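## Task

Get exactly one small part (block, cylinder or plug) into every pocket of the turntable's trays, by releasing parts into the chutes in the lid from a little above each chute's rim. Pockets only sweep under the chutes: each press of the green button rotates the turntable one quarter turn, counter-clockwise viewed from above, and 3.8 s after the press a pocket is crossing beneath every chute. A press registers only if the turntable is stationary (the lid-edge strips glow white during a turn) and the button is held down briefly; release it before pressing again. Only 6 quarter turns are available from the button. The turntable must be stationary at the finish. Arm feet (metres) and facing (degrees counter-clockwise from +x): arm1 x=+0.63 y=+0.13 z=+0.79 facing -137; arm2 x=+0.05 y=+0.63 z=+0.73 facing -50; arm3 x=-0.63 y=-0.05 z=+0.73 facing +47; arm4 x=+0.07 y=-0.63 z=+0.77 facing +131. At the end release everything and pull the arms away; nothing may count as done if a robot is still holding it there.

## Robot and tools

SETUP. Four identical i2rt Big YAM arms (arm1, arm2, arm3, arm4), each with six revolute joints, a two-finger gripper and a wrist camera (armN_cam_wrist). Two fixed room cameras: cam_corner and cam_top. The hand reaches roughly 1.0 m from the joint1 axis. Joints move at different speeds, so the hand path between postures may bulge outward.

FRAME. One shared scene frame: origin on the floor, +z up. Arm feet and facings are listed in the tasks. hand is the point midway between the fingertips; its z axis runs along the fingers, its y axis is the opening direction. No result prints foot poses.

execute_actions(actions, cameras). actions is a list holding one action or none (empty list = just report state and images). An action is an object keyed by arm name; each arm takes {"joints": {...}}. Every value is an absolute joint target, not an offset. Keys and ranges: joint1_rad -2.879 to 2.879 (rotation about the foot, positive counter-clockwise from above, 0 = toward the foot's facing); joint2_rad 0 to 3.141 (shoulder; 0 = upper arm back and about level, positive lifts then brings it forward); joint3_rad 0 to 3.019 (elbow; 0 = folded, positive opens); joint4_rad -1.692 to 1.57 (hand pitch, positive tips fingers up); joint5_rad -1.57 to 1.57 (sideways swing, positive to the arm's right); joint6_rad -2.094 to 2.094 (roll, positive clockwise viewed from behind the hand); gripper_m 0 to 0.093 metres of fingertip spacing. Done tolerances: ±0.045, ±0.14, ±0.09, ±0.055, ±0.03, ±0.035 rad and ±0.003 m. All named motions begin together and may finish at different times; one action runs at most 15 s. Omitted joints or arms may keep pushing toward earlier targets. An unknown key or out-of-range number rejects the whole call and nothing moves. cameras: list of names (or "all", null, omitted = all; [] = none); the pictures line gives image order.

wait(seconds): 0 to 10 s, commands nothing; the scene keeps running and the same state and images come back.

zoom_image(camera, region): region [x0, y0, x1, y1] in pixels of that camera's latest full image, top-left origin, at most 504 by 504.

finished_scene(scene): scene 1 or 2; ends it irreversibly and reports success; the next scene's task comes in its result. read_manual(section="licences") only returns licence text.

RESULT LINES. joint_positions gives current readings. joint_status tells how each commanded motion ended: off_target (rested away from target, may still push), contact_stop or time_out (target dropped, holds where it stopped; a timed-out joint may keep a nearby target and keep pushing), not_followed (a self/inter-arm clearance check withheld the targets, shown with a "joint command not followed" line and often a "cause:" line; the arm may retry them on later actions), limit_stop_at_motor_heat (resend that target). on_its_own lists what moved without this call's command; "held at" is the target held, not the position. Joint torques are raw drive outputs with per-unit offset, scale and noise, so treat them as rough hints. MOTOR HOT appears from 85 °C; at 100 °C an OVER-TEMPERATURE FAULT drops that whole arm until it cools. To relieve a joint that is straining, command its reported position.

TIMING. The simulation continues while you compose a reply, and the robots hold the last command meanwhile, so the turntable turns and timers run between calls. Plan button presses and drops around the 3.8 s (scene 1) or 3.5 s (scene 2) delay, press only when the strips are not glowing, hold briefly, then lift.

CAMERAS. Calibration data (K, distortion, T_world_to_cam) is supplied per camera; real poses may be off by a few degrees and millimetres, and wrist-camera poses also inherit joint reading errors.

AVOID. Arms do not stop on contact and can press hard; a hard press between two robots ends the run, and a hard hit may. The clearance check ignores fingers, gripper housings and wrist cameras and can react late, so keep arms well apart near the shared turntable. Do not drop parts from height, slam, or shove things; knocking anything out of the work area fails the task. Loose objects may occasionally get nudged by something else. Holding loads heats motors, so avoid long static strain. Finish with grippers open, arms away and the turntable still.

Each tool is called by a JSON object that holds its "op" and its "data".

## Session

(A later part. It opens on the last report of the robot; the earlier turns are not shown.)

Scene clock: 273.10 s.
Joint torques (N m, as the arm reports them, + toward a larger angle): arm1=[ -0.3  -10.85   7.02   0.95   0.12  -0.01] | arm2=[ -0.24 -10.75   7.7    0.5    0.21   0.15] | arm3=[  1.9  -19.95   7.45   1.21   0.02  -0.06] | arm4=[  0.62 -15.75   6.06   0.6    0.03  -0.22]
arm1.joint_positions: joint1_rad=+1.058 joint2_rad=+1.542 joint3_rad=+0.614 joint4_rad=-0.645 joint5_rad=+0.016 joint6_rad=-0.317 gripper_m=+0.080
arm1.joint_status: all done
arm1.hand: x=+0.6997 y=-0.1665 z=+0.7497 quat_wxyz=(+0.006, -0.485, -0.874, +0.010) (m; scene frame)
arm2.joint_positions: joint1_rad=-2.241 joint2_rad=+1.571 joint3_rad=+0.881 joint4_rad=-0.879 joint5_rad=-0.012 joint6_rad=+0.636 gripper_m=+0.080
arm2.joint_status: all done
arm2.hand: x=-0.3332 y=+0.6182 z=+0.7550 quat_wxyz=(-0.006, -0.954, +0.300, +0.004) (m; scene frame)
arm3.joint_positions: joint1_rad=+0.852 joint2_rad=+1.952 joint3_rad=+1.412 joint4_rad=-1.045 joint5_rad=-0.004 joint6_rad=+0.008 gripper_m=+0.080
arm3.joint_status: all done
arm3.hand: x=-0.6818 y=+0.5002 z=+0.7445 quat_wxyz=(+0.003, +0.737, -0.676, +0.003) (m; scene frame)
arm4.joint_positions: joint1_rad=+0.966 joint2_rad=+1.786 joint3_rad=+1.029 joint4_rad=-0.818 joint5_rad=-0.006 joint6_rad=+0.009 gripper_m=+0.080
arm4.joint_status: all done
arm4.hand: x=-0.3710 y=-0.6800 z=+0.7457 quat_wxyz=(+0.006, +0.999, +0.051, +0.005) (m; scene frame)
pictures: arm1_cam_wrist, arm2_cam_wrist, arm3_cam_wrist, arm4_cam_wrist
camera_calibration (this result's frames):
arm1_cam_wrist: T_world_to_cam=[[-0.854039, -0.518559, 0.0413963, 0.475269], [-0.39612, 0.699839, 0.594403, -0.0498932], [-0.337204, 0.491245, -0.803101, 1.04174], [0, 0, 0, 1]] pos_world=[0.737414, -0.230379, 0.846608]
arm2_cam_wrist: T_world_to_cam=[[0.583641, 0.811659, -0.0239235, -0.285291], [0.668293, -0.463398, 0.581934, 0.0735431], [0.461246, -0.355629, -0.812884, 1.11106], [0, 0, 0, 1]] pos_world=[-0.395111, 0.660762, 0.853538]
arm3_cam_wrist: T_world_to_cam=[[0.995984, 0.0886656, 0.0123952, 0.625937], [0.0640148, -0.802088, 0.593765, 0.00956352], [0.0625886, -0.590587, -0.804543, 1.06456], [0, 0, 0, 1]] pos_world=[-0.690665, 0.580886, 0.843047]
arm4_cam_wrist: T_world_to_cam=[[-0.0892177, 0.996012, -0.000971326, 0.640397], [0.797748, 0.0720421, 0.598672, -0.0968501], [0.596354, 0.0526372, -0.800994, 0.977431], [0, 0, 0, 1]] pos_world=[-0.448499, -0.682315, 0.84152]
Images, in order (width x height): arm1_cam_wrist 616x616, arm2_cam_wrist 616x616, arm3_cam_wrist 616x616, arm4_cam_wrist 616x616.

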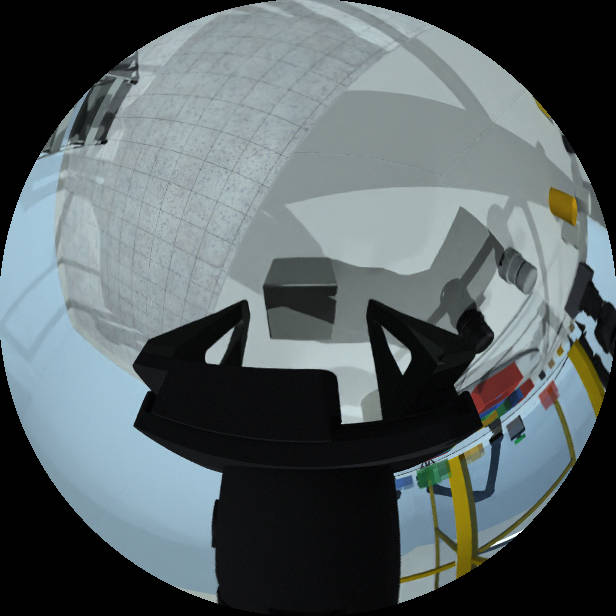

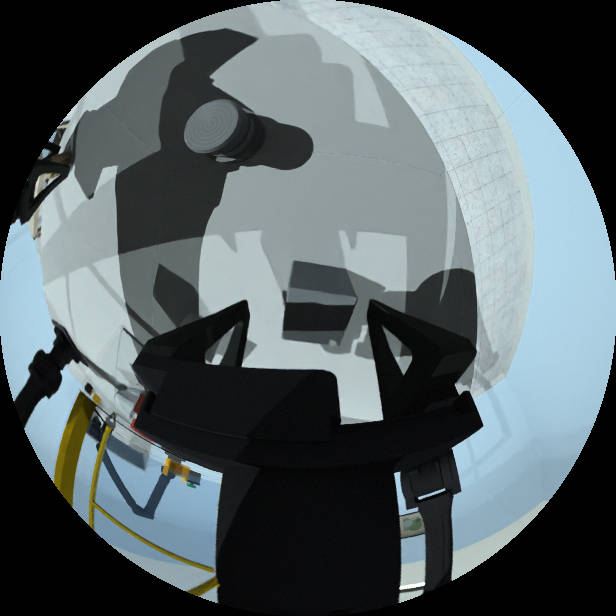

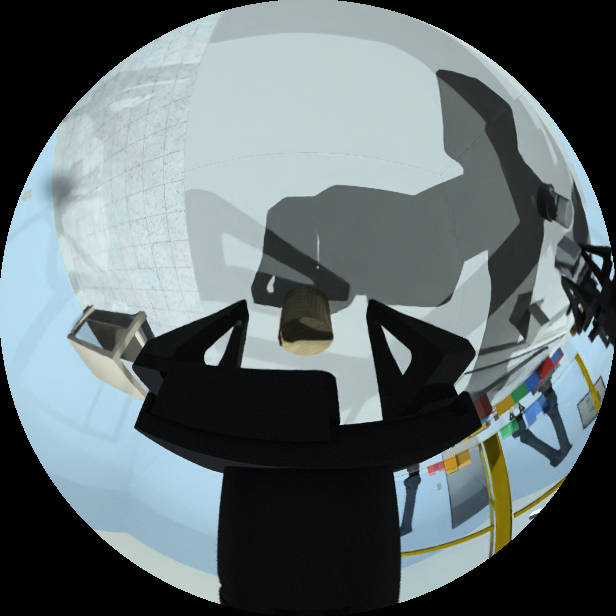

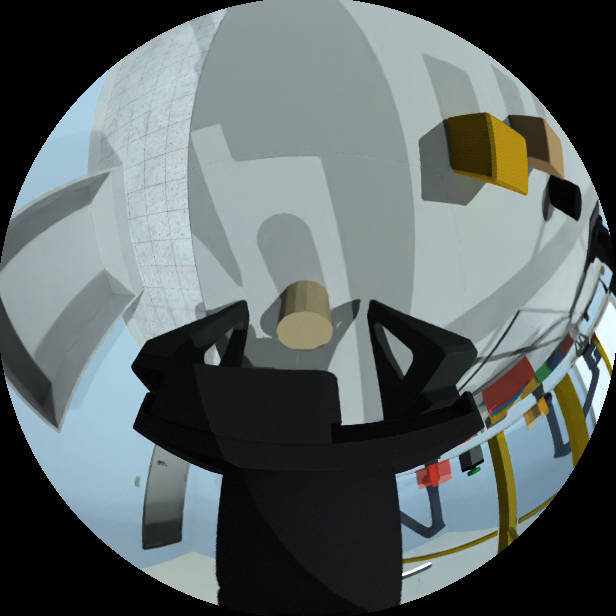

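{"op": "execute_actions", "data": {"actions": [{"arm1":{"joints":{"gripper_m":0.02,"joint4_rad":-0.605}},"arm2":{"joints":{"gripper_m":0.02,"joint2_rad":1.59,"joint6_rad":0.76}},"arm3":{"joints":{"gripper_m":0.018}},"arm4":{"joints":{"gripper_m":0.018}}}], "cameras": []}}

{"op": "execute_actions", "data": {"actions": [{"arm1":{"joints":{"joint2_rad":1.12,"joint3_rad":1.2,"joint4_rad":-1.6}},"arm2":{"joints":{"joint2_rad":1.12,"joint3_rad":1.11,"joint4_rad":-1.53}},"arm3":{"joints":{"joint2_rad":1.12,"joint3_rad":1.2,"joint4_rad":-1.62}},"arm4":{"joints":{"joint2_rad":1.12,"joint3_rad":1.09,"joint4_rad":-1.53}}}], "cameras": []}}

{"op": "execute_actions", "data": {"actions": [{"arm1":{"joints":{"joint1_rad":-0.506,"joint6_rad":0.2}},"arm2":{"joints":{"joint1_rad":-0.925,"joint6_rad":-0.2}},"arm3":{"joints":{"joint1_rad":-0.708,"joint6_rad":0.1}},"arm4":{"joints":{"joint1_rad":-0.595,"joint6_rad":0.1}}}], "cameras": []}}

{"op": "execute_actions", "data": {"actions": [{"arm1":{"joints":{"joint2_rad":1.4,"joint3_rad":1.155,"joint4_rad":-1.157}},"arm2":{"joints":{"joint2_rad":1.22,"joint3_rad":1.06,"joint4_rad":-1.355}},"arm3":{"joints":{"joint2_rad":1.3,"joint4_rad":-0.96}},"arm4":{"joints":{"joint2_rad":1.3,"joint3_rad":1.385,"joint4_rad":-1.5}}}], "cameras": []}}

{"op": "execute_actions", "data": {"actions": [{"arm1":{"joints":{"joint2_rad":1.485}},"arm3":{"joints":{"joint2_rad":1.415}},"arm4":{"joints":{"joint2_rad":1.545,"joint4_rad":-1.33}}}]}}

Scene clock: 290.53 s.
Joint torques (N m, as the arm reports them, + toward a larger angle): arm1=[ -0.24 -11.01   7.05   0.99   0.11  -0.01] | arm2=[-0.07 -9.52  7.77  0.44  0.21  0.16] | arm3=[  1.89 -19.88   7.47   1.14   0.    -0.05] | arm4=[  0.69 -15.32   6.07   0.74   0.07  -0.17]
arm1.joint_positions: joint1_rad=+1.058 joint2_rad=+1.542 joint3_rad=+0.614 joint4_rad=-0.620 joint5_rad=+0.016 joint6_rad=-0.317 gripper_m=+0.040
arm1.joint_status: gripper_m off_target (ended at +0.040, target +0.020); the others done
arm1.hand: x=+0.7011 y=-0.1725 z=+0.7499 quat_wxyz=(-0.002, -0.485, -0.874, +0.020) (m; scene frame)
arm2.joint_positions: joint1_rad=-2.241 joint2_rad=+1.571 joint3_rad=+0.881 joint4_rad=-0.878 joint5_rad=-0.013 joint6_rad=+0.746 gripper_m=+0.039
arm2.joint_status: gripper_m off_target (ended at +0.039, target +0.020); the others done
arm2.hand: x=-0.3335 y=+0.6185 z=+0.7550 quat_wxyz=(-0.007, -0.936, +0.352, +0.004) (m; scene frame)
arm3.joint_positions: joint1_rad=+0.852 joint2_rad=+1.952 joint3_rad=+1.412 joint4_rad=-1.045 joint5_rad=-0.004 joint6_rad=+0.008 gripper_m=+0.031
arm3.joint_status: gripper_m off_target (ended at +0.031, target +0.018)
arm3.hand: x=-0.6817 y=+0.5002 z=+0.7445 quat_wxyz=(+0.003, +0.737, -0.676, +0.003) (m; scene frame)
arm4.joint_positions: joint1_rad=+0.966 joint2_rad=+1.786 joint3_rad=+1.029 joint4_rad=-0.818 joint5_rad=-0.006 joint6_rad=+0.009 gripper_m=+0.030
arm4.joint_status: gripper_m off_target (ended at +0.030, target +0.018)
arm4.hand: x=-0.3710 y=-0.6800 z=+0.7457 quat_wxyz=(+0.006, +0.999, +0.051, +0.005) (m; scene frame)
pictures: none
No camera images: the call's "cameras" was empty. Leave "cameras" out to get every camera's image.

Scene clock: 292.10 s.
Joint torques (N m, as the arm reports them, + toward a larger angle): arm1=[-0.31 -6.49 11.73 -0.25  0.12 -0.01] | arm2=[-0.16 -5.57 11.94 -0.06  0.25  0.15] | arm3=[ 2.23 -6.4   8.53  0.24 -0.02 -0.13] | arm4=[-0.06 -6.06 10.81 -0.46  0.02 -0.19]
arm1.joint_positions: joint1_rad=+1.058 joint2_rad=+1.117 joint3_rad=+1.171 joint4_rad=-1.587 joint5_rad=+0.016 joint6_rad=-0.317 gripper_m=+0.040
arm1.joint_status: all done
arm1.hand: x=+0.7014 y=-0.1636 z=+1.0661 quat_wxyz=(-0.008, -0.485, -0.874, +0.026) (m; scene frame)
arm2.joint_positions: joint1_rad=-2.241 joint2_rad=+1.111 joint3_rad=+1.084 joint4_rad=-1.522 joint5_rad=-0.013 joint6_rad=+0.747 gripper_m=+0.039
arm2.joint_status: all done
arm2.hand: x=-0.2479 y=+0.6200 z=+0.9777 quat_wxyz=(-0.010, -0.936, +0.353, +0.013) (m; scene frame)
arm3.joint_positions: joint1_rad=+0.852 joint2_rad=+1.114 joint3_rad=+1.192 joint4_rad=-1.610 joint5_rad=-0.004 joint6_rad=+0.008 gripper_m=+0.031
arm3.joint_status: all done
arm3.hand: x=-0.6599 y=+0.2558 z=+1.0129 quat_wxyz=(-0.015, +0.737, -0.676, -0.016) (m; scene frame)
arm4.joint_positions: joint1_rad=+0.966 joint2_rad=+1.114 joint3_rad=+1.047 joint4_rad=-1.518 joint5_rad=-0.006 joint6_rad=+0.009 gripper_m=+0.030
arm4.joint_status: all done
arm4.hand: x=-0.2212 y=-0.6616 z=+0.9977 quat_wxyz=(+0.006, +0.999, +0.051, +0.010) (m; scene frame)
pictures: none
No camera images: the call's "cameras" was empty. Leave "cameras" out to get every camera's image.

Scene clock: 293.93 s.
Joint torques (N m, as the arm reports them, + toward a larger angle): arm1=[-1.29 -6.56 11.63 -0.27  0.14  0.23] | arm2=[ 0.57 -6.   11.93 -0.07  0.2  -0.21] | arm3=[ 0.84 -6.78  8.48  0.21 -0.09  0.1 ] | arm4=[ 0.78 -6.47 10.79 -0.55  0.05  0.01]
arm1.joint_positions: joint1_rad=-0.499 joint2_rad=+1.118 joint3_rad=+1.171 joint4_rad=-1.587 joint5_rad=+0.016 joint6_rad=+0.187 gripper_m=+0.040
arm1.joint_status: all done
arm1.hand: x=+0.3327 y=+0.0617 z=+1.0652 quat_wxyz=(-0.002, -0.999, -0.033, +0.023) (m; scene frame)
arm2.joint_positions: joint1_rad=-0.926 joint2_rad=+1.112 joint3_rad=+1.084 joint4_rad=-1.522 joint5_rad=-0.013 joint6_rad=-0.186 gripper_m=+0.040
arm2.joint_status: all done
arm2.hand: x=-0.0132 y=+0.3350 z=+0.9743 quat_wxyz=(-0.007, -0.722, -0.692, +0.008) (m; scene frame)
arm3.joint_positions: joint1_rad=-0.703 joint2_rad=+1.122 joint3_rad=+1.192 joint4_rad=-1.610 joint5_rad=-0.003 joint6_rad=+0.092 gripper_m=+0.031
arm3.joint_status: all done
arm3.hand: x=-0.3255 y=-0.0152 z=+1.0104 quat_wxyz=(-0.017, +0.009, -1.000, -0.006) (m; scene frame)
arm4.joint_positions: joint1_rad=-0.595 joint2_rad=+1.121 joint3_rad=+1.047 joint4_rad=-1.518 joint5_rad=-0.006 joint6_rad=+0.091 gripper_m=+0.030
arm4.joint_status: all done
arm4.hand: x=+0.0341 y=-0.3369 z=+0.9953 quat_wxyz=(+0.009, +0.718, -0.696, +0.010) (m; scene frame)
pictures: none
No camera images: the call's "cameras" was empty. Leave "cameras" out to get every camera's image.

Scene clock: 295.27 s.
Joint torques (N m, as the arm reports them, + toward a larger angle): arm1=[ -1.2  -13.11  10.43   1.21   0.14   0.23] | arm2=[ 0.55 -8.43  9.77  0.63  0.18 -0.2 ] | arm3=[  0.79 -11.55   9.18   2.26  -0.07   0.07] | arm4=[  0.45 -10.93  11.95   0.63   0.08   0.04]
arm1.joint_positions: joint1_rad=-0.499 joint2_rad=+1.416 joint3_rad=+1.139 joint4_rad=-1.174 joint5_rad=+0.016 joint6_rad=+0.187 gripper_m=+0.040
arm1.joint_status: all done
arm1.hand: x=+0.2164 y=+0.0303 z=+0.9572 quat_wxyz=(-0.011, -0.997, -0.033, +0.063) (m; scene frame)
arm2.joint_positions: joint1_rad=-0.926 joint2_rad=+1.229 joint3_rad=+1.057 joint4_rad=-1.365 joint5_rad=-0.013 joint6_rad=-0.187 gripper_m=+0.040
arm2.joint_status: all done
arm2.hand: x=-0.0232 y=+0.2946 z=+0.9298 quat_wxyz=(-0.010, -0.722, -0.692, +0.014) (m; scene frame)
arm3.joint_positions: joint1_rad=-0.703 joint2_rad=+1.309 joint3_rad=+1.192 joint4_rad=-0.980 joint5_rad=-0.003 joint6_rad=+0.092 gripper_m=+0.031
arm3.joint_status: all done
arm3.hand: x=-0.1529 y=+0.0040 z=+0.9793 quat_wxyz=(-0.235, +0.008, -0.972, -0.028) (m; scene frame)
arm4.joint_positions: joint1_rad=-0.595 joint2_rad=+1.311 joint3_rad=+1.328 joint4_rad=-1.507 joint5_rad=-0.006 joint6_rad=+0.091 gripper_m=+0.030
arm4.joint_status: all done
arm4.hand: x=+0.0221 y=-0.2394 z=+1.0430 quat_wxyz=(-0.022, +0.717, -0.696, -0.029) (m; scene frame)
pictures: none
No camera images: the call's "cameras" was empty. Leave "cameras" out to get every camera's image.

Scene clock: 296.37 s.
Joint torques (N m, as the arm reports them, + toward a larger angle): arm1=[ -1.24 -13.37  10.28   1.07   0.14   0.22] | arm2=[ 0.62 -8.72  9.81  0.54  0.17 -0.21] | arm3=[  0.84 -13.51   9.03   1.91  -0.07   0.09] | arm4=[  0.62 -13.95  10.79   0.68   0.09  -0.02]
arm1.joint_positions: joint1_rad=-0.499 joint2_rad=+1.488 joint3_rad=+1.139 joint4_rad=-1.173 joint5_rad=+0.016 joint6_rad=+0.187 gripper_m=+0.040
arm1.joint_status: all done
arm1.hand: x=+0.2146 y=+0.0296 z=+0.9281 quat_wxyz=(-0.003, -0.999, -0.033, +0.028) (m; scene frame)
arm2.joint_positions: joint1_rad=-0.926 joint2_rad=+1.229 joint3_rad=+1.057 joint4_rad=-1.365 joint5_rad=-0.013 joint6_rad=-0.187 gripper_m=+0.040
arm2.joint_status: not commanded
arm2.hand: x=-0.0232 y=+0.2946 z=+0.9298 quat_wxyz=(-0.010, -0.722, -0.692, +0.014) (m; scene frame)
arm3.joint_positions: joint1_rad=-0.703 joint2_rad=+1.427 joint3_rad=+1.192 joint4_rad=-0.977 joint5_rad=-0.003 joint6_rad=+0.092 gripper_m=+0.031
arm3.joint_status: all done
arm3.hand: x=-0.1413 y=+0.0055 z=+0.9249 quat_wxyz=(-0.179, +0.009, -0.984, -0.022) (m; scene frame)
arm4.joint_positions: joint1_rad=-0.595 joint2_rad=+1.558 joint3_rad=+1.338 joint4_rad=-1.343 joint5_rad=-0.007 joint6_rad=+0.091 gripper_m=+0.030
arm4.joint_status: all done
arm4.hand: x=+0.0144 y=-0.1729 z=+0.9478 quat_wxyz=(+0.001, +0.718, -0.696, -0.001) (m; scene frame)
pictures: arm1_cam_wrist, arm2_cam_wrist, arm3_cam_wrist, arm4_cam_wrist, cam_corner, cam_top
camera_calibration (this result's frames):
arm1_cam_wrist: T_world_to_cam=[[-0.0546234, 0.998436, 0.011943, -0.0338043], [0.835719, 0.0391693, 0.547758, -0.686779], [0.546434, 0.0399014, -0.836551, 0.779856], [0, 0, 0, 1]] pos_world=[0.145969, 0.0295347, 1.02898]
arm2_cam_wrist: T_world_to_cam=[[-0.998442, 0.0554711, -0.00605172, -0.029859], [0.0426945, 0.829262, 0.557226, -0.757681], [0.0359284, 0.5561, -0.830339, 0.732888], [0, 0, 0, 1]] pos_world=[-0.0237952, 0.222414, 1.03056]
arm3_cam_wrist: T_world_to_cam=[[0.0234034, -0.999351, -0.0273676, 0.0346105], [-0.964108, -0.0298033, 0.263834, -0.373244], [-0.264478, 0.0202107, -0.96418, 0.981799], [0, 0, 0, 1]] pos_world=[-0.100993, 0.00362127, 1.04605]
arm4_cam_wrist: T_world_to_cam=[[0.999803, 0.017473, 0.00944879, -0.0248582], [0.00852485, -0.807062, 0.590405, -0.694632], [0.0179419, -0.590208, -0.807052, 0.785661], [0, 0, 0, 1]] pos_world=[0.0166787, -0.0964734, 1.04442]
Images, in order (width x height): arm1_cam_wrist 616x616, arm2_cam_wrist 616x616, arm3_cam_wrist 616x616, arm4_cam_wrist 616x616, cam_corner 896x504, cam_top 896x504.

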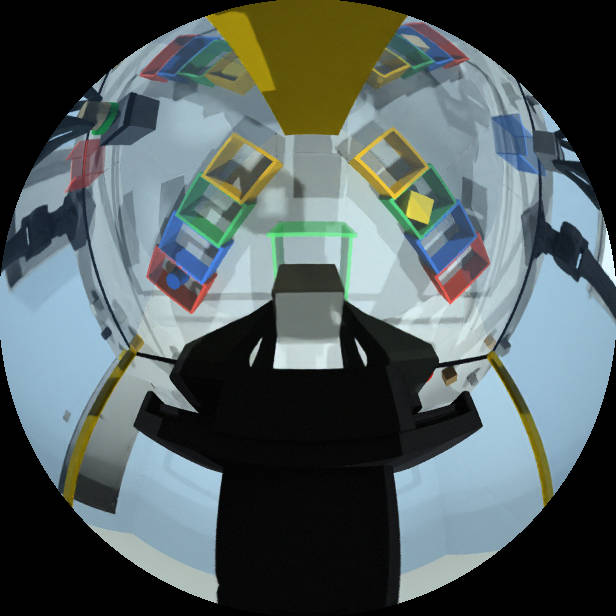

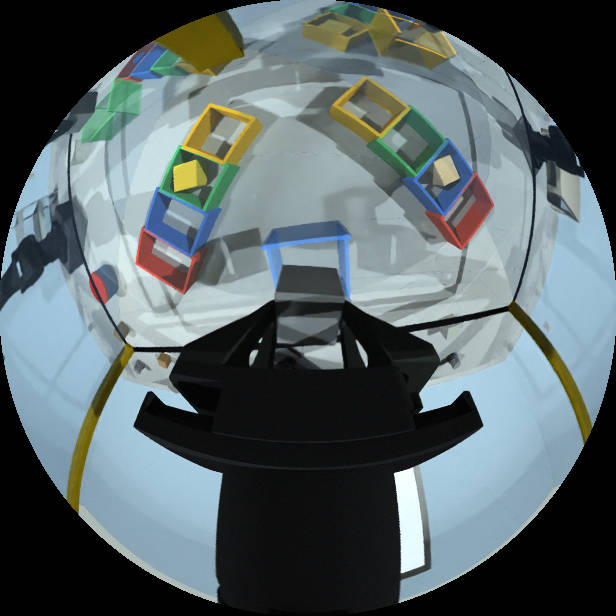

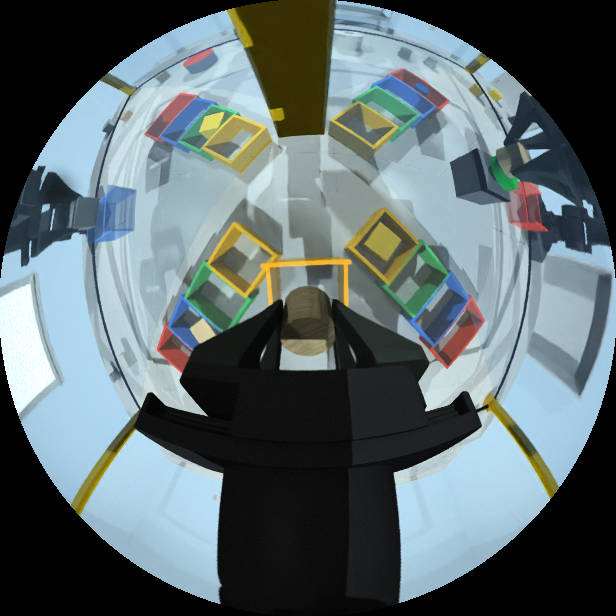

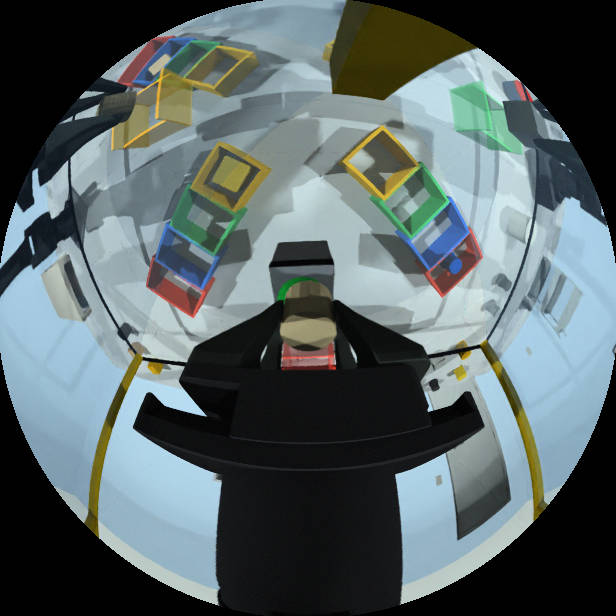

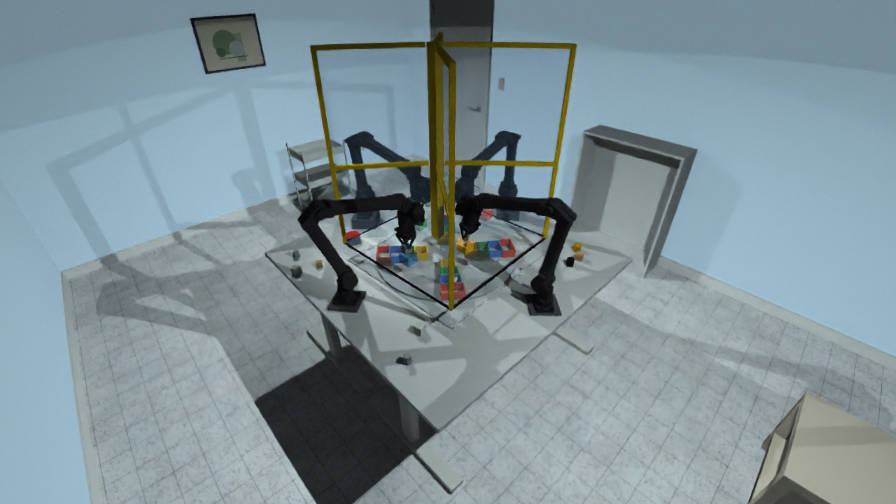

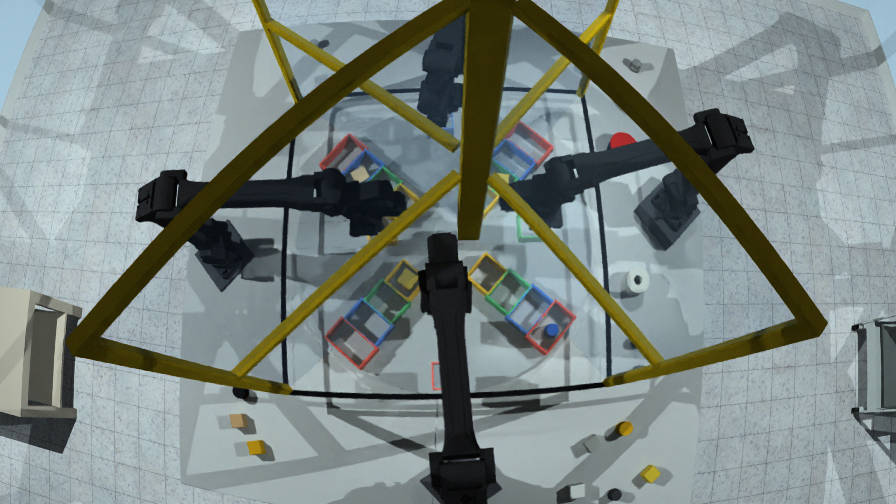

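{"op": "execute_actions", "data": {"actions": [{"arm4":{"joints":{"joint2_rad":1.62}}}], "cameras": []}}

{"op": "execute_actions", "data": {"actions": [{"arm4":{"joints":{"joint2_rad":1.2,"joint3_rad":1.15,"joint1_rad":-0.55}}}], "cameras": []}}

{"op": "execute_actions", "data": {"actions": [{"arm4":{"joints":{"joint2_rad":1.14,"joint3_rad":0.89,"joint4_rad":-1.27}}}], "cameras": []}}

{"op": "wait", "data": {"seconds": 0.65}}

{"op": "execute_actions", "data": {"actions": [{"arm1":{"joints":{"gripper_m":0.06}},"arm2":{"joints":{"gripper_m":0.06}},"arm3":{"joints":{"gripper_m":0.06}},"arm4":{"joints":{"gripper_m":0.06}}}], "cameras": []}}

{"op": "execute_actions", "data": {"actions": [{"arm1":{"joints":{"joint2_rad":1.12,"joint3_rad":1.09,"joint4_rad":-1.53}},"arm2":{"joints":{"joint2_rad":1.12,"joint3_rad":1.11,"joint4_rad":-1.53}},"arm3":{"joints":{"joint2_rad":1.05,"joint3_rad":1.1}},"arm4":{"joints":{"joint2_rad":1.12,"joint3_rad":1.09,"joint4_rad":-1.53}}}], "cameras": []}}

{"op": "execute_actions", "data": {"actions": [{"arm1":{"joints":{"joint1_rad":0.585,"joint6_rad":0,"gripper_m":0.07}},"arm2":{"joints":{"joint1_rad":-2.302,"joint6_rad":0,"gripper_m":0.07}},"arm3":{"joints":{"joint1_rad":-2.18,"joint4_rad":-1.53,"joint6_rad":0,"gripper_m":0.07}},"arm4":{"joints":{"joint1_rad":-2.335,"joint6_rad":0,"gripper_m":0.08}}}], "cameras": []}}

{"op": "execute_actions", "data": {"actions": [{"arm1":{"joints":{"joint2_rad":1.485,"joint3_rad":0.88,"joint4_rad":-0.925}},"arm2":{"joints":{"joint2_rad":1.71,"joint3_rad":1.35,"joint4_rad":-1.165}},"arm3":{"joints":{"joint2_rad":1.44,"joint3_rad":0.99,"joint4_rad":-1.11}},"arm4":{"joints":{"joint2_rad":1.27,"joint3_rad":0.722,"joint4_rad":-0.99}}}]}}

Scene clock: 317.50 s.
Joint torques (N m, as the arm reports them, + toward a larger angle): arm1=[ -1.26 -13.26  10.19   1.05   0.14   0.23] | arm2=[ 0.5  -8.48  9.81  0.61  0.19 -0.2 ] | arm3=[  0.92 -13.3    8.76   2.02  -0.05   0.1 ] | arm4=[  0.48 -11.08  10.05   0.76   0.14   0.02]
arm1.joint_positions: joint1_rad=-0.499 joint2_rad=+1.488 joint3_rad=+1.139 joint4_rad=-1.173 joint5_rad=+0.016 joint6_rad=+0.187 gripper_m=+0.040
arm1.joint_status: not commanded
arm1.hand: x=+0.2146 y=+0.0296 z=+0.9281 quat_wxyz=(-0.003, -0.999, -0.033, +0.028) (m; scene frame)
arm2.joint_positions: joint1_rad=-0.926 joint2_rad=+1.229 joint3_rad=+1.057 joint4_rad=-1.365 joint5_rad=-0.013 joint6_rad=-0.187 gripper_m=+0.040
arm2.joint_status: not commanded
arm2.hand: x=-0.0232 y=+0.2946 z=+0.9298 quat_wxyz=(-0.010, -0.722, -0.692, +0.014) (m; scene frame)
arm3.joint_positions: joint1_rad=-0.703 joint2_rad=+1.427 joint3_rad=+1.192 joint4_rad=-0.977 joint5_rad=-0.003 joint6_rad=+0.092 gripper_m=+0.031
arm3.joint_status: not commanded
arm3.hand: x=-0.1413 y=+0.0055 z=+0.9249 quat_wxyz=(-0.179, +0.009, -0.984, -0.022) (m; scene frame)
arm4.joint_positions: joint1_rad=-0.595 joint2_rad=+1.592 joint3_rad=+1.349 joint4_rad=-1.344 joint5_rad=-0.008 joint6_rad=+0.091 gripper_m=+0.030
arm4.joint_status: all done
arm4.hand: x=+0.0135 y=-0.1678 z=+0.9373 quat_wxyz=(+0.008, +0.718, -0.696, +0.007) (m; scene frame)
pictures: none
No camera images: the call's "cameras" was empty. Leave "cameras" out to get every camera's image.

Scene clock: 318.80 s.
Joint torques (N m, as the arm reports them, + toward a larger angle): arm1=[ -1.23 -13.24  10.2    1.06   0.14   0.23] | arm2=[ 0.42 -8.4   9.84  0.57  0.18 -0.21] | arm3=[  0.69 -13.37   8.8    2.05  -0.07   0.07] | arm4=[ 0.54 -8.1   8.23  0.51  0.01  0.04]
arm1.joint_positions: joint1_rad=-0.499 joint2_rad=+1.488 joint3_rad=+1.139 joint4_rad=-1.173 joint5_rad=+0.016 joint6_rad=+0.187 gripper_m=+0.040
arm1.joint_status: not commanded
arm1.hand: x=+0.2146 y=+0.0296 z=+0.9281 quat_wxyz=(-0.003, -0.999, -0.033, +0.028) (m; scene frame)
arm2.joint_positions: joint1_rad=-0.926 joint2_rad=+1.229 joint3_rad=+1.057 joint4_rad=-1.365 joint5_rad=-0.013 joint6_rad=-0.187 gripper_m=+0.040
arm2.joint_status: not commanded
arm2.hand: x=-0.0232 y=+0.2946 z=+0.9298 quat_wxyz=(-0.010, -0.722, -0.692, +0.014) (m; scene frame)
arm3.joint_positions: joint1_rad=-0.703 joint2_rad=+1.427 joint3_rad=+1.192 joint4_rad=-0.977 joint5_rad=-0.003 joint6_rad=+0.092 gripper_m=+0.031
arm3.joint_status: not commanded
arm3.hand: x=-0.1413 y=+0.0055 z=+0.9249 quat_wxyz=(-0.179, +0.009, -0.984, -0.022) (m; scene frame)
arm4.joint_positions: joint1_rad=-0.551 joint2_rad=+1.196 joint3_rad=+1.147 joint4_rad=-1.332 joint5_rad=-0.005 joint6_rad=+0.091 gripper_m=+0.030
arm4.joint_status: all done
arm4.hand: x=+0.0085 y=-0.2594 z=+1.0153 quat_wxyz=(-0.056, +0.730, -0.677, -0.072) (m; scene frame)
pictures: none
No camera images: the call's "cameras" was empty. Leave "cameras" out to get every camera's image.

Scene clock: 319.93 s.
Joint torques (N m, as the arm reports them, + toward a larger angle): arm1=[ -1.27 -13.19  10.2    1.05   0.14   0.23] | arm2=[ 0.7  -8.58  9.81  0.59  0.19 -0.19] | arm3=[  1.32 -13.26   8.74   1.87  -0.06   0.08] | arm4=[ 0.64 -7.14  8.01  0.87  0.   -0.01]
arm1.joint_positions: joint1_rad=-0.499 joint2_rad=+1.488 joint3_rad=+1.139 joint4_rad=-1.173 joint5_rad=+0.016 joint6_rad=+0.187 gripper_m=+0.040
arm1.joint_status: not commanded
arm1.hand: x=+0.2146 y=+0.0296 z=+0.9281 quat_wxyz=(-0.003, -0.999, -0.033, +0.028) (m; scene frame)
arm2.joint_positions: joint1_rad=-0.926 joint2_rad=+1.229 joint3_rad=+1.057 joint4_rad=-1.365 joint5_rad=-0.013 joint6_rad=-0.187 gripper_m=+0.040
arm2.joint_status: not commanded
arm2.hand: x=-0.0232 y=+0.2946 z=+0.9298 quat_wxyz=(-0.010, -0.722, -0.692, +0.014) (m; scene frame)
arm3.joint_positions: joint1_rad=-0.703 joint2_rad=+1.427 joint3_rad=+1.192 joint4_rad=-0.977 joint5_rad=-0.003 joint6_rad=+0.092 gripper_m=+0.031
arm3.joint_status: not commanded
arm3.hand: x=-0.1413 y=+0.0055 z=+0.9249 quat_wxyz=(-0.179, +0.009, -0.984, -0.022) (m; scene frame)
arm4.joint_positions: joint1_rad=-0.551 joint2_rad=+1.143 joint3_rad=+0.882 joint4_rad=-1.284 joint5_rad=-0.005 joint6_rad=+0.091 gripper_m=+0.030
arm4.joint_status: all done
arm4.hand: x=+0.0208 y=-0.3312 z=+0.9272 quat_wxyz=(-0.006, +0.733, -0.681, -0.008) (m; scene frame)
pictures: none
No camera images: the call's "cameras" was empty. Leave "cameras" out to get every camera's image.

Scene clock: 320.60 s.
Joint torques (N m, as the arm reports them, + toward a larger angle): arm1=[ -1.27 -13.22  10.21   1.07   0.14   0.23] | arm2=[ 0.49 -8.71  9.77  0.64  0.18 -0.18] | arm3=[  1.05 -13.43   8.69   1.97  -0.08   0.06] | arm4=[ 0.5  -7.16  8.1   0.77 -0.01  0.03]
arm1.joint_positions: joint1_rad=-0.499 joint2_rad=+1.488 joint3_rad=+1.139 joint4_rad=-1.173 joint5_rad=+0.016 joint6_rad=+0.187 gripper_m=+0.040
arm1.joint_status: not commanded
arm1.hand: x=+0.2146 y=+0.0296 z=+0.9281 quat_wxyz=(-0.003, -0.999, -0.033, +0.028) (m; scene frame)
arm2.joint_positions: joint1_rad=-0.926 joint2_rad=+1.229 joint3_rad=+1.057 joint4_rad=-1.365 joint5_rad=-0.013 joint6_rad=-0.187 gripper_m=+0.040
arm2.joint_status: not commanded
arm2.hand: x=-0.0232 y=+0.2946 z=+0.9298 quat_wxyz=(-0.010, -0.722, -0.692, +0.014) (m; scene frame)
arm3.joint_positions: joint1_rad=-0.703 joint2_rad=+1.427 joint3_rad=+1.192 joint4_rad=-0.977 joint5_rad=-0.003 joint6_rad=+0.092 gripper_m=+0.031
arm3.joint_status: not commanded
arm3.hand: x=-0.1413 y=+0.0055 z=+0.9249 quat_wxyz=(-0.179, +0.009, -0.984, -0.022) (m; scene frame)
arm4.joint_positions: joint1_rad=-0.551 joint2_rad=+1.143 joint3_rad=+0.882 joint4_rad=-1.284 joint5_rad=-0.005 joint6_rad=+0.091 gripper_m=+0.030
arm4.joint_status: all done
arm4.hand: x=+0.0208 y=-0.3312 z=+0.9272 quat_wxyz=(-0.006, +0.733, -0.681, -0.008) (m; scene frame)
wait: 0.67 s; at rest by 0.27 s
pictures: arm1_cam_wrist, arm2_cam_wrist, arm3_cam_wrist, arm4_cam_wrist, cam_corner, cam_top
camera_calibration (this result's frames):
arm1_cam_wrist: T_world_to_cam=[[-0.0546234, 0.998436, 0.011943, -0.0338043], [0.835719, 0.0391693, 0.547758, -0.686779], [0.546434, 0.0399014, -0.836551, 0.779856], [0, 0, 0, 1]] pos_world=[0.145969, 0.0295347, 1.02898]
arm2_cam_wrist: T_world_to_cam=[[-0.998442, 0.0554711, -0.00605172, -0.029859], [0.0426945, 0.829262, 0.557226, -0.757681], [0.0359284, 0.5561, -0.830339, 0.732888], [0, 0, 0, 1]] pos_world=[-0.0237952, 0.222414, 1.03056]
arm3_cam_wrist: T_world_to_cam=[[0.0234034, -0.999351, -0.0273676, 0.0346105], [-0.964108, -0.0298033, 0.263834, -0.373244], [-0.264478, 0.0202107, -0.96418, 0.981799], [0, 0, 0, 1]] pos_world=[-0.100993, 0.00362127, 1.04605]
arm4_cam_wrist: T_world_to_cam=[[0.998108, 0.0608136, 0.00910071, -0.0136059], [0.0445317, -0.81693, 0.575015, -0.800085], [0.0424034, -0.573521, -0.818092, 0.690778], [0, 0, 0, 1]] pos_world=[0.019918, -0.25661, 1.0253]
Images, in order (width x height): arm1_cam_wrist 616x616, arm2_cam_wrist 616x616, arm3_cam_wrist 616x616, arm4_cam_wrist 616x616, cam_corner 896x504, cam_top 896x504.

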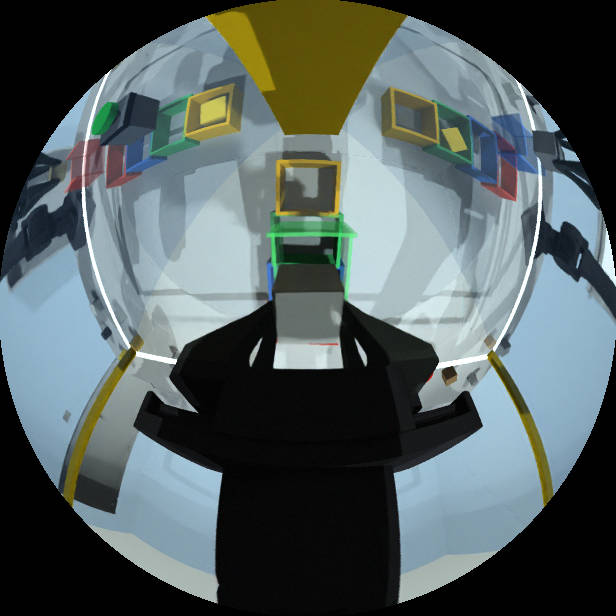

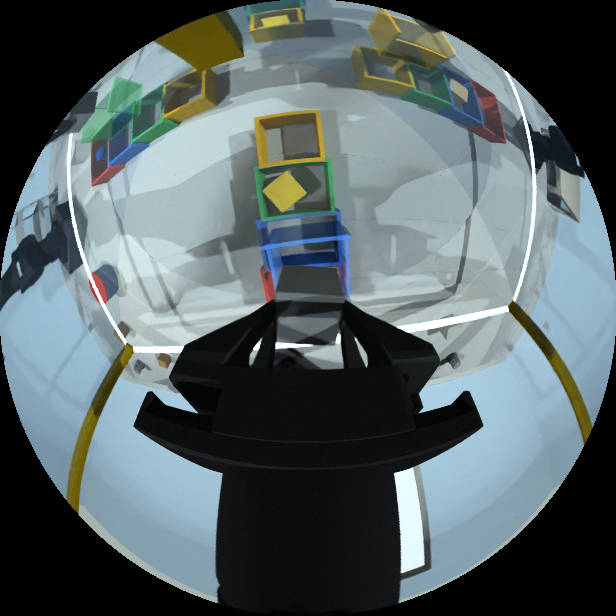

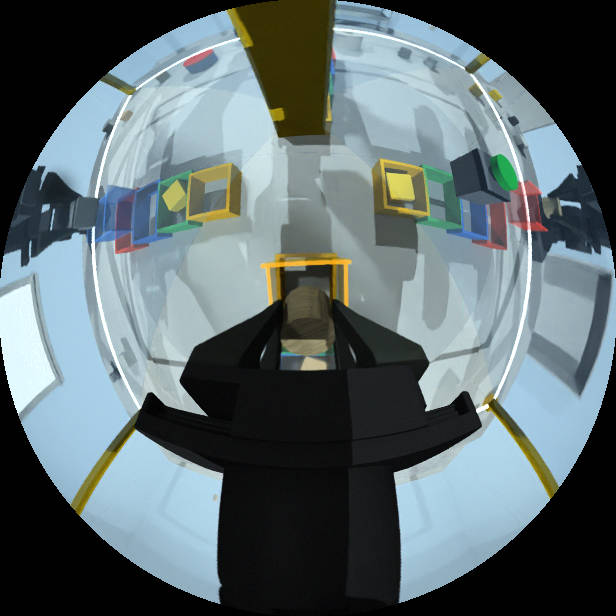

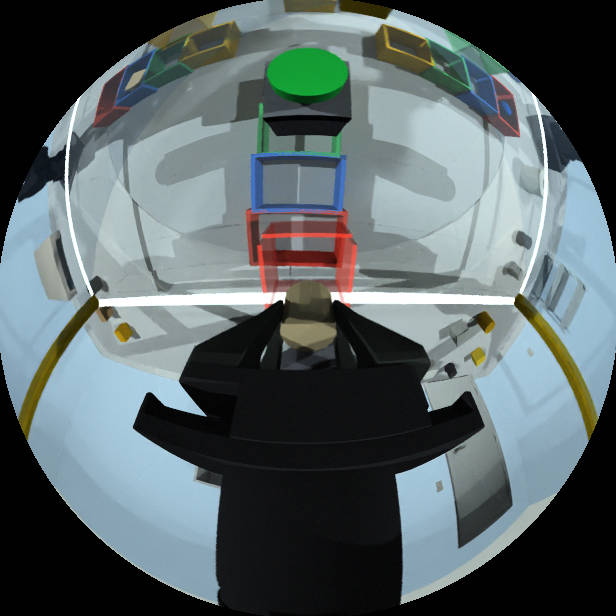

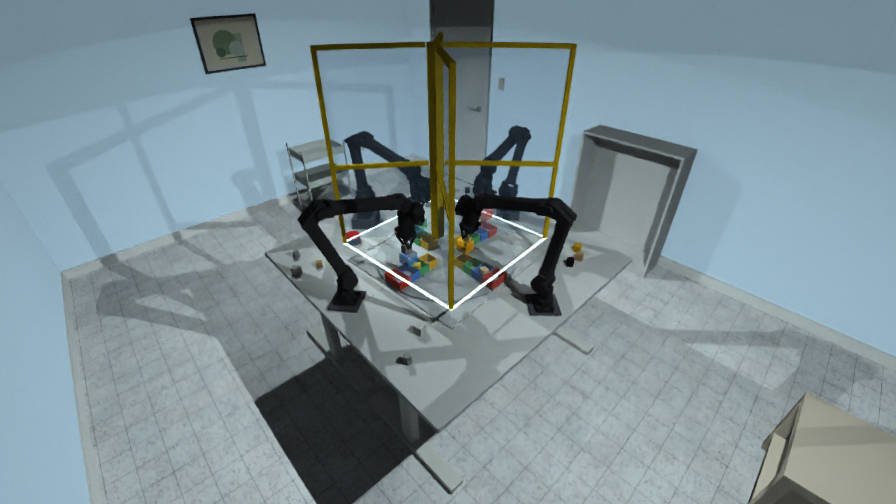

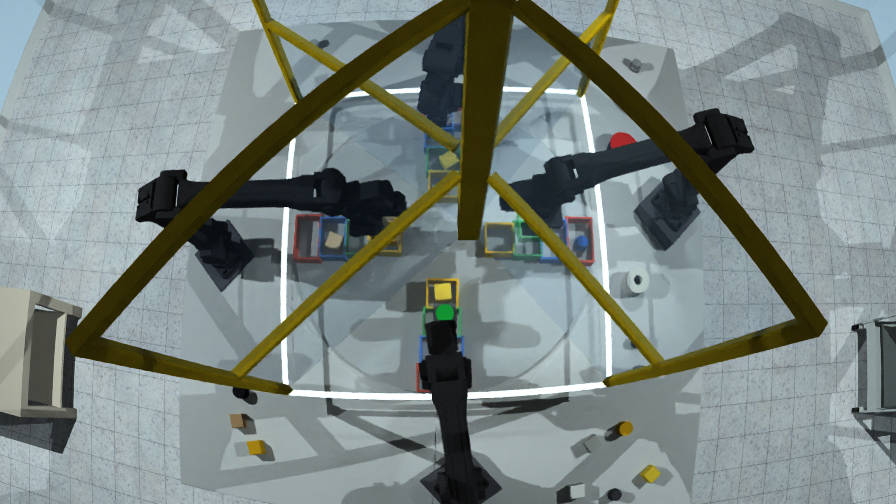

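Scene clock: 321.17 s.
Joint torques (N m, as the arm reports them, + toward a larger angle): arm1=[ -1.29 -13.11  10.21   1.05   0.14   0.23] | arm2=[ 0.53 -8.9   9.84  0.63  0.17 -0.2 ] | arm3=[  1.33 -13.7    8.89   1.94  -0.09   0.07] | arm4=[ 0.59 -7.03  8.02  0.78  0.01  0.01]
arm1.joint_positions: joint1_rad=-0.499 joint2_rad=+1.488 joint3_rad=+1.139 joint4_rad=-1.173 joint5_rad=+0.016 joint6_rad=+0.187 gripper_m=+0.060
arm1.joint_status: all done
arm1.hand: x=+0.2146 y=+0.0296 z=+0.9281 quat_wxyz=(-0.003, -0.999, -0.033, +0.028) (m; scene frame)
arm2.joint_positions: joint1_rad=-0.926 joint2_rad=+1.229 joint3_rad=+1.057 joint4_rad=-1.365 joint5_rad=-0.013 joint6_rad=-0.187 gripper_m=+0.060
arm2.joint_status: all done
arm2.hand: x=-0.0232 y=+0.2946 z=+0.9298 quat_wxyz=(-0.010, -0.722, -0.692, +0.014) (m; scene frame)
arm3.joint_positions: joint1_rad=-0.703 joint2_rad=+1.427 joint3_rad=+1.192 joint4_rad=-0.977 joint5_rad=-0.003 joint6_rad=+0.092 gripper_m=+0.060
arm3.joint_status: all done
arm3.hand: x=-0.1413 y=+0.0055 z=+0.9249 quat_wxyz=(-0.179, +0.009, -0.984, -0.022) (m; scene frame)
arm4.joint_positions: joint1_rad=-0.551 joint2_rad=+1.143 joint3_rad=+0.882 joint4_rad=-1.284 joint5_rad=-0.005 joint6_rad=+0.091 gripper_m=+0.060
arm4.joint_status: all done
arm4.hand: x=+0.0208 y=-0.3312 z=+0.9272 quat_wxyz=(-0.006, +0.732, -0.681, -0.008) (m; scene frame)
pictures: none
No camera images: the call's "cameras" was empty. Leave "cameras" out to get every camera's image.

Scene clock: 322.47 s.
Joint torques (N m, as the arm reports them, + toward a larger angle): arm1=[-1.29 -6.24 10.61 -0.29  0.14  0.23] | arm2=[ 0.61 -6.17 14.32 -0.1   0.21 -0.22] | arm3=[ 0.7  -6.46  9.59  2.21 -0.07  0.08] | arm4=[ 1.03 -7.   10.94 -0.54 -0.02  0.  ]
arm1.joint_positions: joint1_rad=-0.499 joint2_rad=+1.114 joint3_rad=+1.074 joint4_rad=-1.518 joint5_rad=+0.016 joint6_rad=+0.187 gripper_m=+0.060
arm1.joint_status: all done
arm1.hand: x=+0.3395 y=+0.0631 z=+1.0287 quat_wxyz=(+0.001, -0.999, -0.033, +0.011) (m; scene frame)
arm2.joint_positions: joint1_rad=-0.926 joint2_rad=+1.118 joint3_rad=+1.057 joint4_rad=-1.522 joint5_rad=-0.013 joint6_rad=-0.187 gripper_m=+0.060
arm2.joint_status: all done
arm2.hand: x=-0.0119 y=+0.3414 z=+0.9625 quat_wxyz=(+0.002, -0.722, -0.692, -0.006) (m; scene frame)
arm3.joint_positions: joint1_rad=-0.703 joint2_rad=+1.049 joint3_rad=+1.087 joint4_rad=-0.973 joint5_rad=-0.003 joint6_rad=+0.092 gripper_m=+0.060
arm3.joint_status: all done
arm3.hand: x=-0.2139 y=-0.0030 z=+1.0382 quat_wxyz=(-0.313, +0.008, -0.949, -0.035) (m; scene frame)
arm4.joint_positions: joint1_rad=-0.551 joint2_rad=+1.124 joint3_rad=+1.043 joint4_rad=-1.518 joint5_rad=-0.005 joint6_rad=+0.091 gripper_m=+0.060
arm4.joint_status: all done
arm4.hand: x=+0.0219 y=-0.3394 z=+0.9928 quat_wxyz=(+0.011, +0.732, -0.681, +0.014) (m; scene frame)
pictures: none
No camera images: the call's "cameras" was empty. Leave "cameras" out to get every camera's image.

Scene clock: 324.37 s.
Joint torques (N m, as the arm reports them, + toward a larger angle): arm1=[-0.23 -6.   10.65 -0.26  0.13 -0.01] | arm2=[ 0.4  -6.21 14.25 -0.13  0.15  0.13] | arm3=[ 0.97 -5.68  8.89  0.12 -0.08 -0.09] | arm4=[-0.04 -6.89 11.04 -0.44  0.04 -0.22]
arm1.joint_positions: joint1_rad=+0.578 joint2_rad=+1.114 joint3_rad=+1.074 joint4_rad=-1.518 joint5_rad=+0.016 joint6_rad=+0.013 gripper_m=+0.070
arm1.joint_status: all done
arm1.hand: x=+0.5566 y=-0.1556 z=+1.0302 quat_wxyz=(-0.001, -0.790, -0.612, +0.016) (m; scene frame)
arm2.joint_positions: joint1_rad=-2.301 joint2_rad=+1.118 joint3_rad=+1.057 joint4_rad=-1.522 joint5_rad=-0.013 joint6_rad=-0.013 gripper_m=+0.070
arm2.joint_status: all done
arm2.hand: x=-0.2416 y=+0.6376 z=+0.9657 quat_wxyz=(-0.005, -1.000, +0.010, -0.001) (m; scene frame)
arm3.joint_positions: joint1_rad=-2.174 joint2_rad=+1.049 joint3_rad=+1.087 joint4_rad=-1.517 joint5_rad=-0.003 joint6_rad=+0.009 gripper_m=+0.070
arm3.joint_status: all done
arm3.hand: x=-0.5695 y=-0.3386 z=+0.9881 quat_wxyz=(-0.036, -0.632, -0.773, +0.024) (m; scene frame)
arm4.joint_positions: joint1_rad=-2.335 joint2_rad=+1.124 joint3_rad=+1.043 joint4_rad=-1.518 joint5_rad=-0.006 joint6_rad=+0.010 gripper_m=+0.080
arm4.joint_status: all done
arm4.hand: x=+0.3631 y=-0.6423 z=+0.9965 quat_wxyz=(+0.011, -0.029, -1.000, +0.000) (m; scene frame)
pictures: none
No camera images: the call's "cameras" was empty. Leave "cameras" out to get every camera's image.

Scene clock: 325.70 s.
Joint torques (N m, as the arm reports them, + toward a larger angle): arm1=[ -0.22 -12.84   9.07   0.92   0.13  -0.01] | arm2=[  0.36 -15.06  10.99   0.47   0.16   0.14] | arm3=[  0.89 -12.02   7.23   1.16  -0.09  -0.09] | arm4=[ 0.71 -8.66  6.74  0.85  0.07 -0.19]
arm1.joint_positions: joint1_rad=+0.578 joint2_rad=+1.501 joint3_rad=+0.862 joint4_rad=-0.940 joint5_rad=+0.016 joint6_rad=+0.013 gripper_m=+0.070
arm1.joint_status: all done
arm1.hand: x=+0.5397 y=-0.2231 z=+0.8314 quat_wxyz=(+0.006, -0.790, -0.612, +0.007) (m; scene frame)
arm2.joint_positions: joint1_rad=-2.301 joint2_rad=+1.727 joint3_rad=+1.326 joint4_rad=-1.173 joint5_rad=-0.013 joint6_rad=-0.013 gripper_m=+0.070
arm2.joint_status: all done
arm2.hand: x=-0.4463 y=+0.6448 z=+0.8351 quat_wxyz=(-0.005, -1.000, +0.010, +0.004) (m; scene frame)
arm3.joint_positions: joint1_rad=-2.174 joint2_rad=+1.451 joint3_rad=+0.986 joint4_rad=-1.125 joint5_rad=-0.003 joint6_rad=+0.009 gripper_m=+0.070
arm3.joint_status: all done
arm3.hand: x=-0.5513 y=-0.4205 z=+0.8229 quat_wxyz=(+0.007, -0.633, -0.774, -0.010) (m; scene frame)
arm4.joint_positions: joint1_rad=-2.335 joint2_rad=+1.285 joint3_rad=+0.718 joint4_rad=-1.005 joint5_rad=-0.006 joint6_rad=+0.010 gripper_m=+0.080
arm4.joint_status: all done
arm4.hand: x=+0.3728 y=-0.6437 z=+0.8338 quat_wxyz=(-0.002, -0.029, -1.000, +0.000) (m; scene frame)
pictures: arm1_cam_wrist, arm2_cam_wrist, arm3_cam_wrist, arm4_cam_wrist, cam_corner, cam_top
camera_calibration (this result's frames):
arm1_cam_wrist: T_world_to_cam=[[-0.964776, 0.260705, 0.0352095, 0.544666], [0.230568, 0.77352, 0.590343, -0.440604], [0.12667, 0.577667, -0.806384, 0.852871], [0, 0, 0, 1]] pos_world=[0.519037, -0.293856, 0.928672]
arm2_cam_wrist: T_world_to_cam=[[0.0340056, 0.999228, -0.0196657, -0.608754], [0.815149, -0.0163454, 0.579021, -0.105459], [0.578253, -0.0357204, -0.815075, 1.08562], [0, 0, 0, 1]] pos_world=[-0.521097, 0.64534, 0.933954]
arm3_cam_wrist: T_world_to_cam=[[-0.979423, -0.201754, 0.00505616, -0.628511], [-0.15752, 0.77987, 0.605798, -0.250593], [-0.126165, 0.592536, -0.795603, 0.961839], [0, 0, 0, 1]] pos_world=[-0.533701, -0.501298, 0.920229]
arm4_cam_wrist: T_world_to_cam=[[-0.0711392, -0.997402, 0.0113394, -0.629566], [-0.806913, 0.0642281, 0.587167, -0.142849], [-0.58637, 0.0326207, -0.809386, 1.03751], [0, 0, 0, 1]] pos_world=[0.448314, -0.6526, 0.930765]
Images, in order (width x height): arm1_cam_wrist 616x616, arm2_cam_wrist 616x616, arm3_cam_wrist 616x616, arm4_cam_wrist 616x616, cam_corner 896x504, cam_top 896x504.

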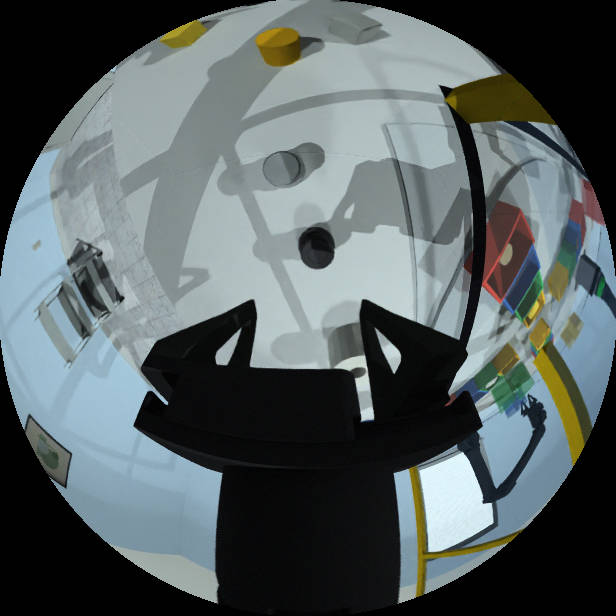

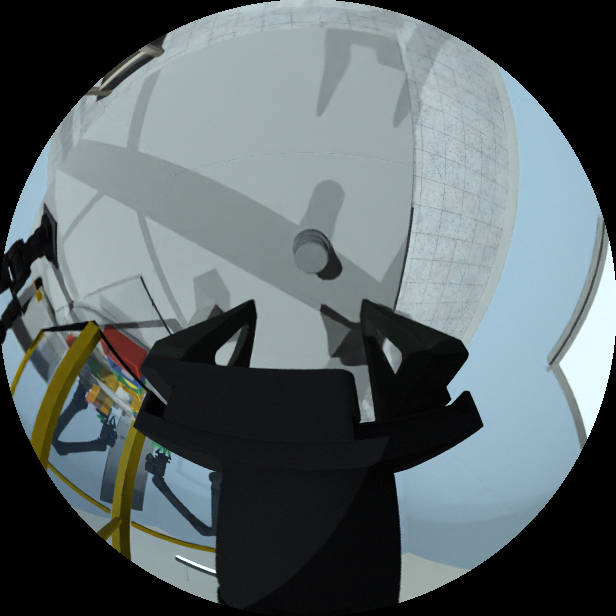

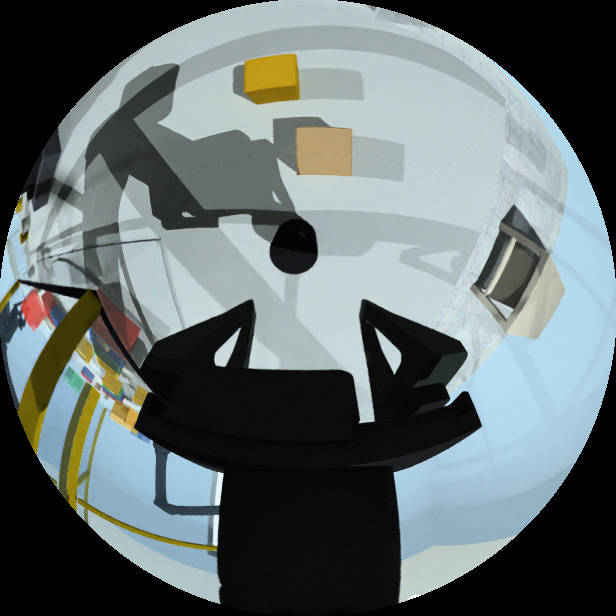

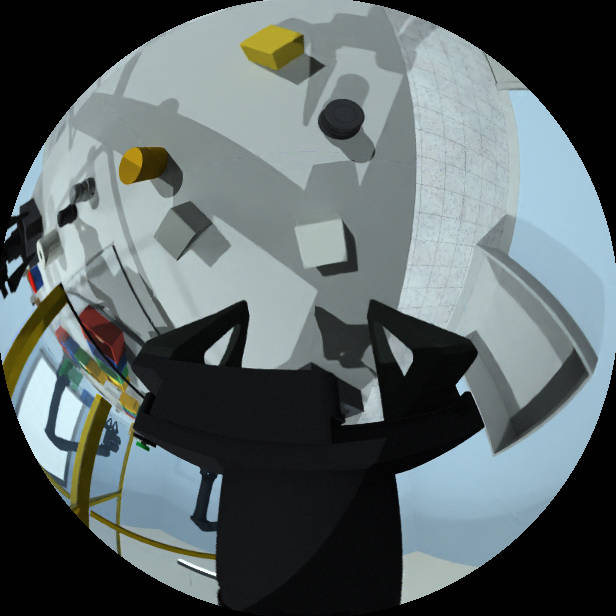

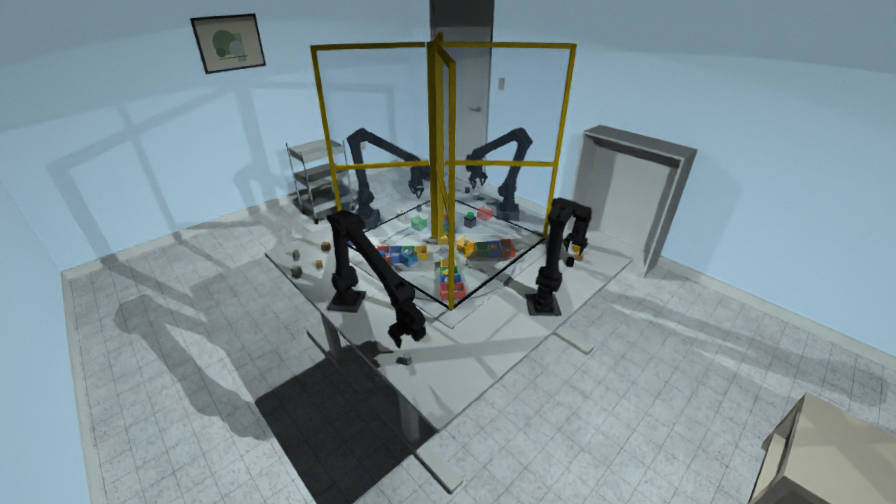

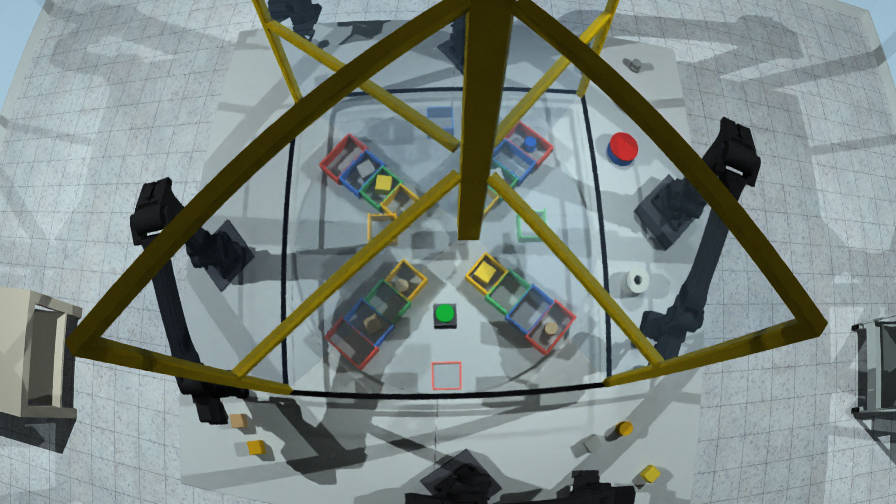

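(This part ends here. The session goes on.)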